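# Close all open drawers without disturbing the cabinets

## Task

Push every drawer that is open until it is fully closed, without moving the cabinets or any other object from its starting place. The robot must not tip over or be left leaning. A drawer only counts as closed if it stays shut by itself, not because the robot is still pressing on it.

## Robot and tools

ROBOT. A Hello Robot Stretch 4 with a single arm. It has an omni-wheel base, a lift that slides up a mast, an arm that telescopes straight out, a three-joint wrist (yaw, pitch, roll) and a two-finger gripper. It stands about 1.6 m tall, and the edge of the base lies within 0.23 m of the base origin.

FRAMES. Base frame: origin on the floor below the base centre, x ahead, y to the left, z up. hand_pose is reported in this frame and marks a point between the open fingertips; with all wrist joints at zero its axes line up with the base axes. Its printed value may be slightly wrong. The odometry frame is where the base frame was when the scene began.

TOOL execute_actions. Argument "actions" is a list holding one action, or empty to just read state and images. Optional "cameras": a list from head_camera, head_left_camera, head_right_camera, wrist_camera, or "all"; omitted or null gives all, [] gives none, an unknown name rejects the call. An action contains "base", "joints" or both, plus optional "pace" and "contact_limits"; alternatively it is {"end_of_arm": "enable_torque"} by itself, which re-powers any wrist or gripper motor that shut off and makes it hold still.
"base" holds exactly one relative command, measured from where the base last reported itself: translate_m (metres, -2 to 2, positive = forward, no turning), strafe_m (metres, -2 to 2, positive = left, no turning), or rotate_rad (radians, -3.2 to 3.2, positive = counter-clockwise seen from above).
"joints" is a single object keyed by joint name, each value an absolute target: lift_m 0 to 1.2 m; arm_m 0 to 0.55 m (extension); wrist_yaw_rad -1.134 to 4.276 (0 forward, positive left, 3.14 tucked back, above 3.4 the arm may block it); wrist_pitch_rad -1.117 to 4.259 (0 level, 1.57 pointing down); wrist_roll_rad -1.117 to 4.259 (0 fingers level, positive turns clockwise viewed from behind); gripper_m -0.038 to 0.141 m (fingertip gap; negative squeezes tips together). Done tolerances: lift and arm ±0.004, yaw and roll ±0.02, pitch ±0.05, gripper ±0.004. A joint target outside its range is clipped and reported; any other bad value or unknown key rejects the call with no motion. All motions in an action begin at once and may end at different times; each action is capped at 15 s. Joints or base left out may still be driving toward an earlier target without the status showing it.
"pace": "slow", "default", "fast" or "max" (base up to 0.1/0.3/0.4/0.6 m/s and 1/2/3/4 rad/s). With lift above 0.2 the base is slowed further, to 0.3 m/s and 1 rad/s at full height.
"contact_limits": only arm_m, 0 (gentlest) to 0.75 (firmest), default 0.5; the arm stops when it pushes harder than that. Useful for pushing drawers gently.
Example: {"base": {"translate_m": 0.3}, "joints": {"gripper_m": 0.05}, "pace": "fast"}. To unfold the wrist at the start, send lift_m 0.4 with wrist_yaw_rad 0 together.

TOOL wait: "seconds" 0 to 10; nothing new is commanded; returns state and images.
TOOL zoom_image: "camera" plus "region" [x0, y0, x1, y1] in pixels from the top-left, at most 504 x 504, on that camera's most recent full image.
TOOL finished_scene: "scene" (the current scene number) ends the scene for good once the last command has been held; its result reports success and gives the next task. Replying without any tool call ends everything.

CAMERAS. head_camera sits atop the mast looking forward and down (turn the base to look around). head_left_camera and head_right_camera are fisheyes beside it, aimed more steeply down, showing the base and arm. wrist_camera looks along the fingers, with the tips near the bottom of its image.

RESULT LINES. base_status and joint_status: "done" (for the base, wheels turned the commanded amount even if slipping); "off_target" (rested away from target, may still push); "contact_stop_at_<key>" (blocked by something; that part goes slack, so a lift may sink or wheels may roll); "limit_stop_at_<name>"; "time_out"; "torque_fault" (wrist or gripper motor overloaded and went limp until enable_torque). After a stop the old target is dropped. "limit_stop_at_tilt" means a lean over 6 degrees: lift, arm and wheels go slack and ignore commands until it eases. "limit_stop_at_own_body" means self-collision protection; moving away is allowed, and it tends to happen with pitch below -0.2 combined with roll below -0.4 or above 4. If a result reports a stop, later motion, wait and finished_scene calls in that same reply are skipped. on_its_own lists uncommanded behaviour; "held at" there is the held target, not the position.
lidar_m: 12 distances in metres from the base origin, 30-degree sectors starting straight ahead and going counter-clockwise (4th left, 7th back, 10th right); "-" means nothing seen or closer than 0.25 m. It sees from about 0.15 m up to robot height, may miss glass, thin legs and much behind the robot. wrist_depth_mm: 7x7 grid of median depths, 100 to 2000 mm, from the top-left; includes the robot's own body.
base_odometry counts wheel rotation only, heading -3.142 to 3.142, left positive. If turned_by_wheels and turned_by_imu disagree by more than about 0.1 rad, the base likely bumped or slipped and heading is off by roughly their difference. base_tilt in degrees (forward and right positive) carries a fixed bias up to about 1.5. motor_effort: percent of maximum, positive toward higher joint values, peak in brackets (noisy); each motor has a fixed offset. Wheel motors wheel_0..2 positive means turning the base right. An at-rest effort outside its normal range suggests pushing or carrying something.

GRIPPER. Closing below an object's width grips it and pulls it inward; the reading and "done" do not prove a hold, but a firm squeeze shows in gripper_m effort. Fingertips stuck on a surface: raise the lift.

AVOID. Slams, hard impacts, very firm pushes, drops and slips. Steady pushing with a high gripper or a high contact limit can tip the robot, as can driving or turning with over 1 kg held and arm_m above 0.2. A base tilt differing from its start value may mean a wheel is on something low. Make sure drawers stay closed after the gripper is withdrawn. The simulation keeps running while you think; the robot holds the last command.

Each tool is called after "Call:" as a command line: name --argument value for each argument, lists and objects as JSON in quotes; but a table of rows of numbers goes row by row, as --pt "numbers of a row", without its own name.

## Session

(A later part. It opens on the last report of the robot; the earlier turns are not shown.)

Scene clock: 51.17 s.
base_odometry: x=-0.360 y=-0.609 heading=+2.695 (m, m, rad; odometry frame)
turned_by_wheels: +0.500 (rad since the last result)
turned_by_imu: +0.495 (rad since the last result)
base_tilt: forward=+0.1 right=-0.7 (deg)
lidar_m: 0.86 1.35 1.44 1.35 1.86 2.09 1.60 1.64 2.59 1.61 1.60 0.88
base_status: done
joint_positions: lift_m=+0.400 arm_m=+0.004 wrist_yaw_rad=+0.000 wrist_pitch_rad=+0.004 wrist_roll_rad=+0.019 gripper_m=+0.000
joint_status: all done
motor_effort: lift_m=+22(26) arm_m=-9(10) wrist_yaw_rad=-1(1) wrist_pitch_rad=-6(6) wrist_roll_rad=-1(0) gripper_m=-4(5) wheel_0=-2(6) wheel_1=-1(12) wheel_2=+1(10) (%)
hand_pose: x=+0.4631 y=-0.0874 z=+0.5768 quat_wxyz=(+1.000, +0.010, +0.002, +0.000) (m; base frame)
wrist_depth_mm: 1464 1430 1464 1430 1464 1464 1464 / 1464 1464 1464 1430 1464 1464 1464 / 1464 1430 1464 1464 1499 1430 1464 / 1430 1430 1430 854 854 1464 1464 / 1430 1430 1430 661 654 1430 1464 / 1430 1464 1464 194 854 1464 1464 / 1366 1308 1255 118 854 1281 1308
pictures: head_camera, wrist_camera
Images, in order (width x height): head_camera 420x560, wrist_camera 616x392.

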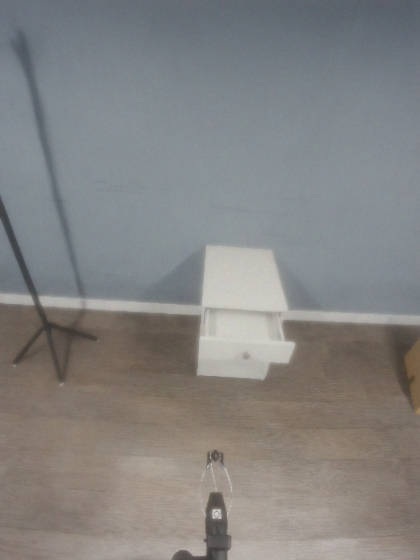

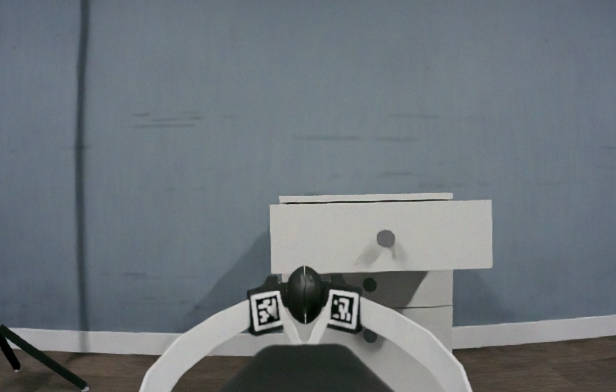

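Call:
execute_actions --actions '[{"base": {"strafe_m": -0.1}, "pace": "fast"}]' --cameras '[]'

Call:
execute_actions --actions '[{"base": {"translate_m": 0.34}, "pace": "fast"}]' --cameras '["head_camera", "wrist_camera"]'

Scene clock: 52.93 s.
base_odometry: x=-0.317 y=-0.519 heading=+2.695 (m, m, rad; odometry frame)
turned_by_wheels: +0.000 (rad since the last result)
turned_by_imu: +0.000 (rad since the last result)
base_tilt: forward=+0.0 right=-0.6 (deg)
lidar_m: 0.84 1.46 1.54 1.46 1.97 2.11 1.58 1.64 2.49 1.52 1.52 0.87
base_status: done
joint_positions: lift_m=+0.400 arm_m=+0.004 wrist_yaw_rad=+0.000 wrist_pitch_rad=+0.004 wrist_roll_rad=+0.019 gripper_m=+0.000
joint_status: not commanded
motor_effort: lift_m=+22(22) arm_m=-9(9) wrist_yaw_rad=+0(1) wrist_pitch_rad=-6(5) wrist_roll_rad=-2(1) gripper_m=-6(5) wheel_0=-1(10) wheel_1=+2(17) wheel_2=+0(1) (%)
hand_pose: x=+0.4631 y=-0.0874 z=+0.5768 quat_wxyz=(+1.000, +0.010, +0.002, +0.000) (m; base frame)
wrist_depth_mm: 1464 1430 1464 1464 1464 1464 1464 / 1499 1464 1464 1430 1464 1464 1464 / 1499 1464 1464 1430 1464 1464 1464 / 1430 1430 1430 866 854 1464 1464 / 1430 1430 661 654 654 1430 1464 / 1430 1430 1430 195 854 1430 1464 / 1430 1336 866 118 842 1281 1308
pictures: none
No camera images: the call's "cameras" was empty. Leave "cameras" out to get every camera's image.

Scene clock: 55.07 s.
base_odometry: x=-0.624 y=-0.372 heading=+2.696 (m, m, rad; odometry frame)
turned_by_wheels: +0.001 (rad since the last result)
turned_by_imu: +0.001 (rad since the last result)
base_tilt: forward=+0.1 right=-0.7 (deg)
lidar_m: 0.51 1.27 1.16 1.47 2.16 2.27 1.91 1.98 1.61 1.62 1.38 0.56
base_status: done
joint_positions: lift_m=+0.400 arm_m=+0.004 wrist_yaw_rad=+0.000 wrist_pitch_rad=+0.004 wrist_roll_rad=+0.019 gripper_m=+0.000
joint_status: not commanded
motor_effort: lift_m=+22(22) arm_m=-9(9) wrist_yaw_rad=-1(1) wrist_pitch_rad=-5(6) wrist_roll_rad=-1(0) gripper_m=-4(7) wheel_0=+1(8) wheel_1=+4(13) wheel_2=+1(14) (%)
hand_pose: x=+0.4631 y=-0.0874 z=+0.5768 quat_wxyz=(+1.000, +0.010, +0.002, +0.000) (m; base frame)
wrist_depth_mm: 1138 1118 1118 1118 1118 1138 1118 / 1138 1138 1118 1138 1118 1118 1118 / 1118 1118 1118 1118 1118 1118 1138 / 1118 1118 1118 530 521 1118 1118 / 1118 1118 322 319 319 315 315 / 1138 1098 322 195 317 314 314 / 1098 1098 525 118 517 1118 1118
pictures: head_camera, wrist_camera
Images, in order (width x height): head_camera 420x560, wrist_camera 616x392.

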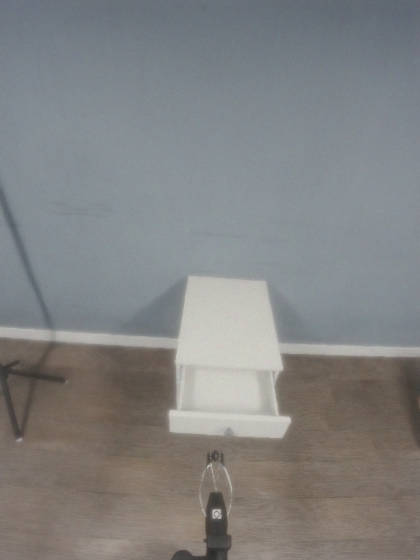

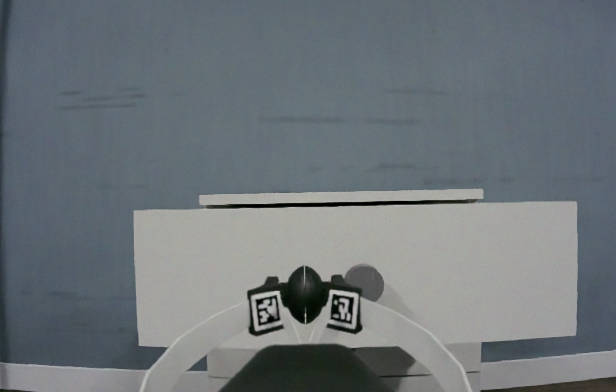

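Call:
execute_actions --actions '[{"joints": {"arm_m": 0.36}, "contact_limits": {"arm_m": 0.4}, "pace": "slow"}]' --cameras '["head_camera", "wrist_camera"]'

Scene clock: 59.43 s.
base_odometry: x=-0.624 y=-0.372 heading=+2.695 (m, m, rad; odometry frame)
turned_by_wheels: +0.000 (rad since the last result)
turned_by_imu: +0.001 (rad since the last result)
base_tilt: forward=+0.1 right=-0.7 (deg)
lidar_m: 0.73 1.32 1.16 1.48 2.13 2.27 1.90 1.99 1.61 1.61 1.35 0.77
base_status: not commanded
joint_positions: lift_m=+0.400 arm_m=+0.305 wrist_yaw_rad=+0.000 wrist_pitch_rad=+0.004 wrist_roll_rad=+0.019 gripper_m=+0.000
joint_status: arm_m contact_stop (moved +0.302 of +0.356)
on_its_own: arm_m is slack since a contact_stop (your +0.360 is given up)
motor_effort: lift_m=+22(22) arm_m=+0(30) wrist_yaw_rad=+1(57) wrist_pitch_rad=-6(7) wrist_roll_rad=-1(0) gripper_m=-5(7) wheel_0=+0(2) wheel_1=+2(4) wheel_2=-2(13) (%)
contact_limits: arm_m 0.4
hand_pose: x=+0.7648 y=-0.0875 z=+0.5769 quat_wxyz=(+1.000, +0.010, +0.002, +0.000) (m; base frame)
wrist_depth_mm: 820 820 820 820 831 831 831 / 820 831 820 820 820 820 831 / 820 820 831 820 831 820 820 / 820 246 244 241 239 236 235 / 820 245 242 240 237 236 235 / 820 245 242 195 208 236 234 / 820 244 241 118 237 234 233
pictures: head_camera, wrist_camera
Images, in order (width x height): head_camera 420x560, wrist_camera 616x392.

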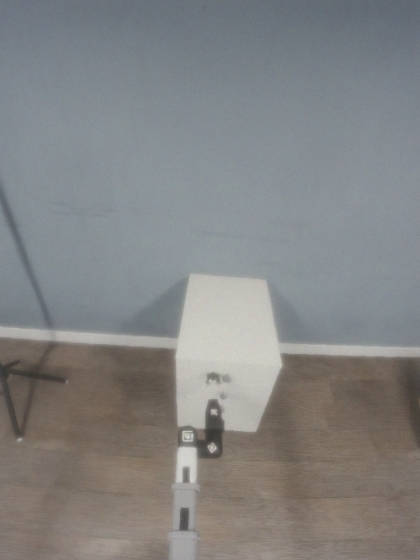

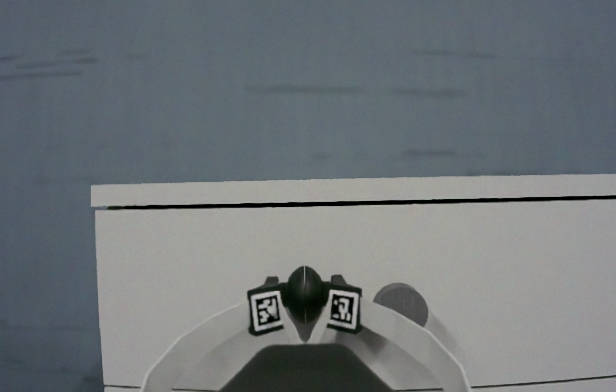

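Call:
execute_actions --actions '[{"joints": {"arm_m": 0.0}, "pace": "fast"}]'

Scene clock: 61.53 s.
base_odometry: x=-0.624 y=-0.372 heading=+2.695 (m, m, rad; odometry frame)
turned_by_wheels: +0.000 (rad since the last result)
turned_by_imu: +0.000 (rad since the last result)
base_tilt: forward=+0.1 right=-0.6 (deg)
lidar_m: 0.74 1.29 1.17 1.44 2.15 2.24 1.93 1.99 1.59 1.61 1.39 0.77
base_status: not commanded
joint_positions: lift_m=+0.400 arm_m=+0.004 wrist_yaw_rad=+0.000 wrist_pitch_rad=+0.005 wrist_roll_rad=+0.019 gripper_m=+0.000
joint_status: all done
joint sent to its limit — the command would take arm_m past its lower limit, so that joint was sent only as far as its limit.
motor_effort: lift_m=+22(22) arm_m=-9(8) wrist_yaw_rad=+0(1) wrist_pitch_rad=-6(6) wrist_roll_rad=-1(0) gripper_m=-5(5) wheel_0=+0(0) wheel_1=+2(2) wheel_2=-2(1) (%)
hand_pose: x=+0.4631 y=-0.0875 z=+0.5767 quat_wxyz=(+1.000, +0.010, +0.002, +0.000) (m; base frame)
wrist_depth_mm: 1118 1118 1118 1118 1118 1138 1138 / 1118 1118 1118 1138 1118 1118 1118 / 1118 1118 1118 1118 1118 1118 1138 / 1118 1118 1138 544 535 1118 1138 / 1118 1138 544 539 535 1118 1098 / 1098 1118 544 194 530 1098 1118 / 1118 1098 544 118 530 1078 1098
pictures: head_camera, head_left_camera, head_right_camera, wrist_camera
Images, in order (width x height): head_camera 420x560, head_left_camera 420x672, head_right_camera 420x672, wrist_camera 616x392.

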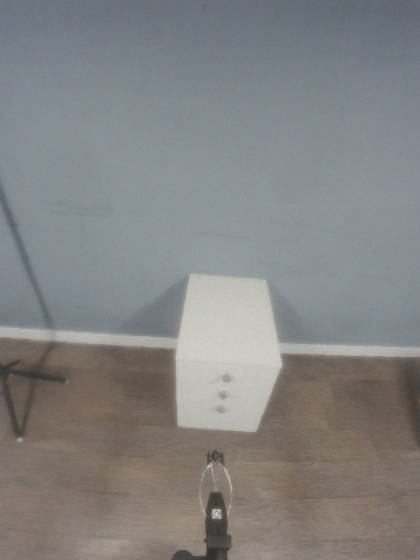

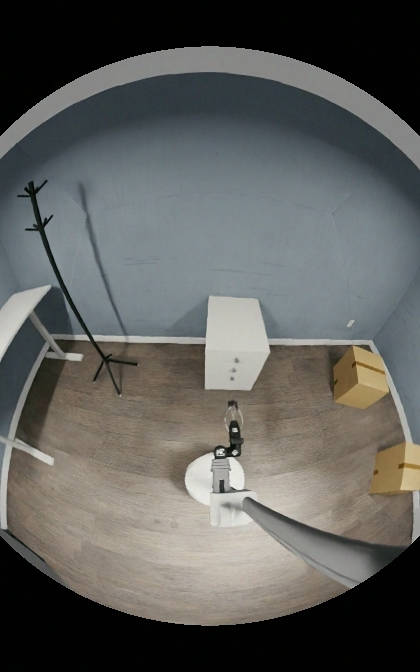

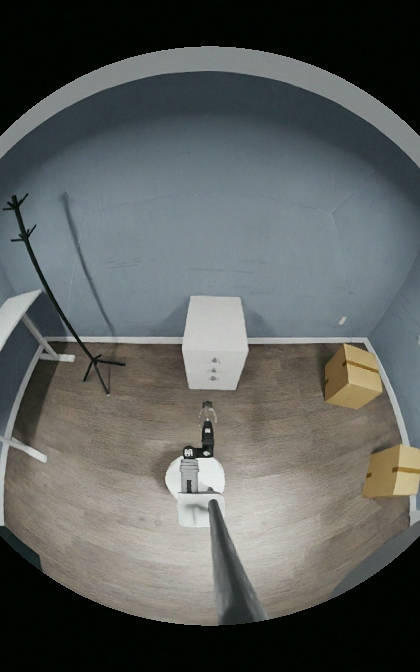

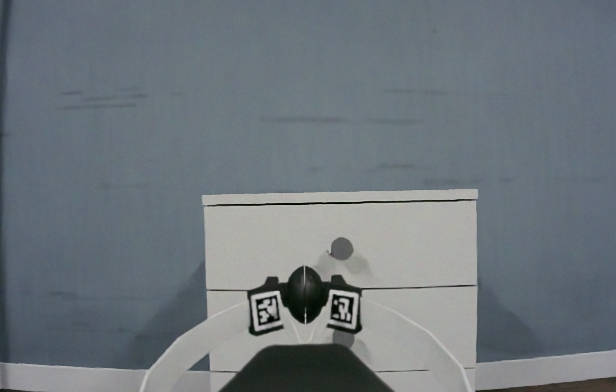

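Call:
execute_actions --actions '[{"base": {"rotate_rad": 2.75}, "pace": "max"}]' --cameras '["head_camera", "head_right_camera"]'

Scene clock: 63.97 s.
base_odometry: x=-0.624 y=-0.372 heading=-0.838 (m, m, rad; odometry frame)
turned_by_wheels: +2.750 (rad since the last result)
turned_by_imu: +2.721 (rad since the last result)
base_tilt: forward=+0.1 right=-0.7 (deg)
lidar_m: 2.40 1.91 2.03 1.61 1.44 1.37 0.73 0.73 1.19 1.49 1.44 2.14
base_status: done
joint_positions: lift_m=+0.400 arm_m=+0.004 wrist_yaw_rad=+0.000 wrist_pitch_rad=+0.004 wrist_roll_rad=+0.019 gripper_m=+0.000
joint_status: not commanded
motor_effort: lift_m=+20(22) arm_m=-9(9) wrist_yaw_rad=+0(1) wrist_pitch_rad=-6(6) wrist_roll_rad=+0(1) gripper_m=-5(7) wheel_0=+0(8) wheel_1=-1(10) wheel_2=+3(16) (%)
hand_pose: x=+0.4632 y=-0.0873 z=+0.5769 quat_wxyz=(+1.000, +0.010, +0.002, +0.000) (m; base frame)
wrist_depth_mm: 1756 - - - - - - / 1808 - - - - - 1921 / 1430 - - - - - 1983 / 1430 1983 - - - 1863 1983 / 1430 1921 - - - 1808 1983 / 1397 1863 1921 195 1808 1756 1808 / 1397 1336 1281 118 1229 1281 1308
pictures: head_camera, head_right_camera
Images, in order (width x height): head_camera 420x560, head_right_camera 420x672.

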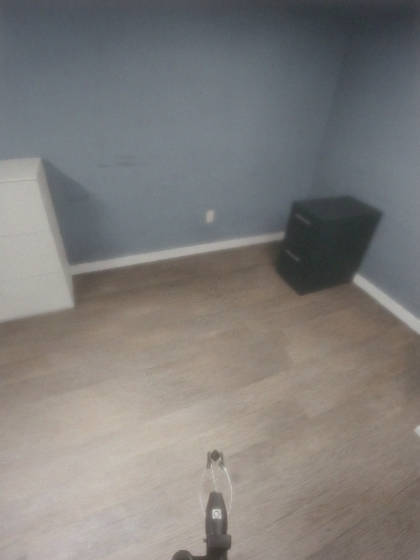

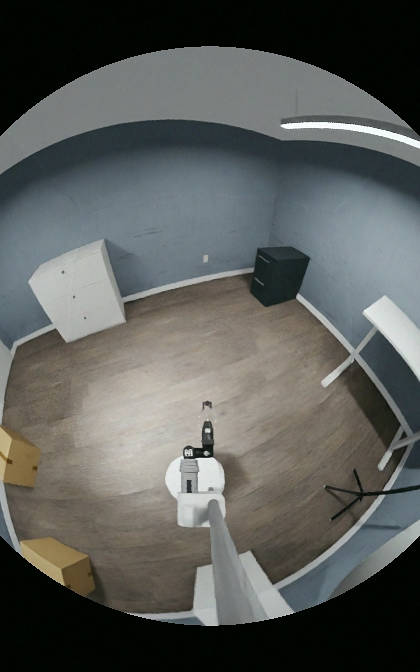

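All three cabinets look fully closed now, and no other open drawers are visible. Finishing scene 1.

Call:
finished_scene --scene 1

The scene is finished: the task was done.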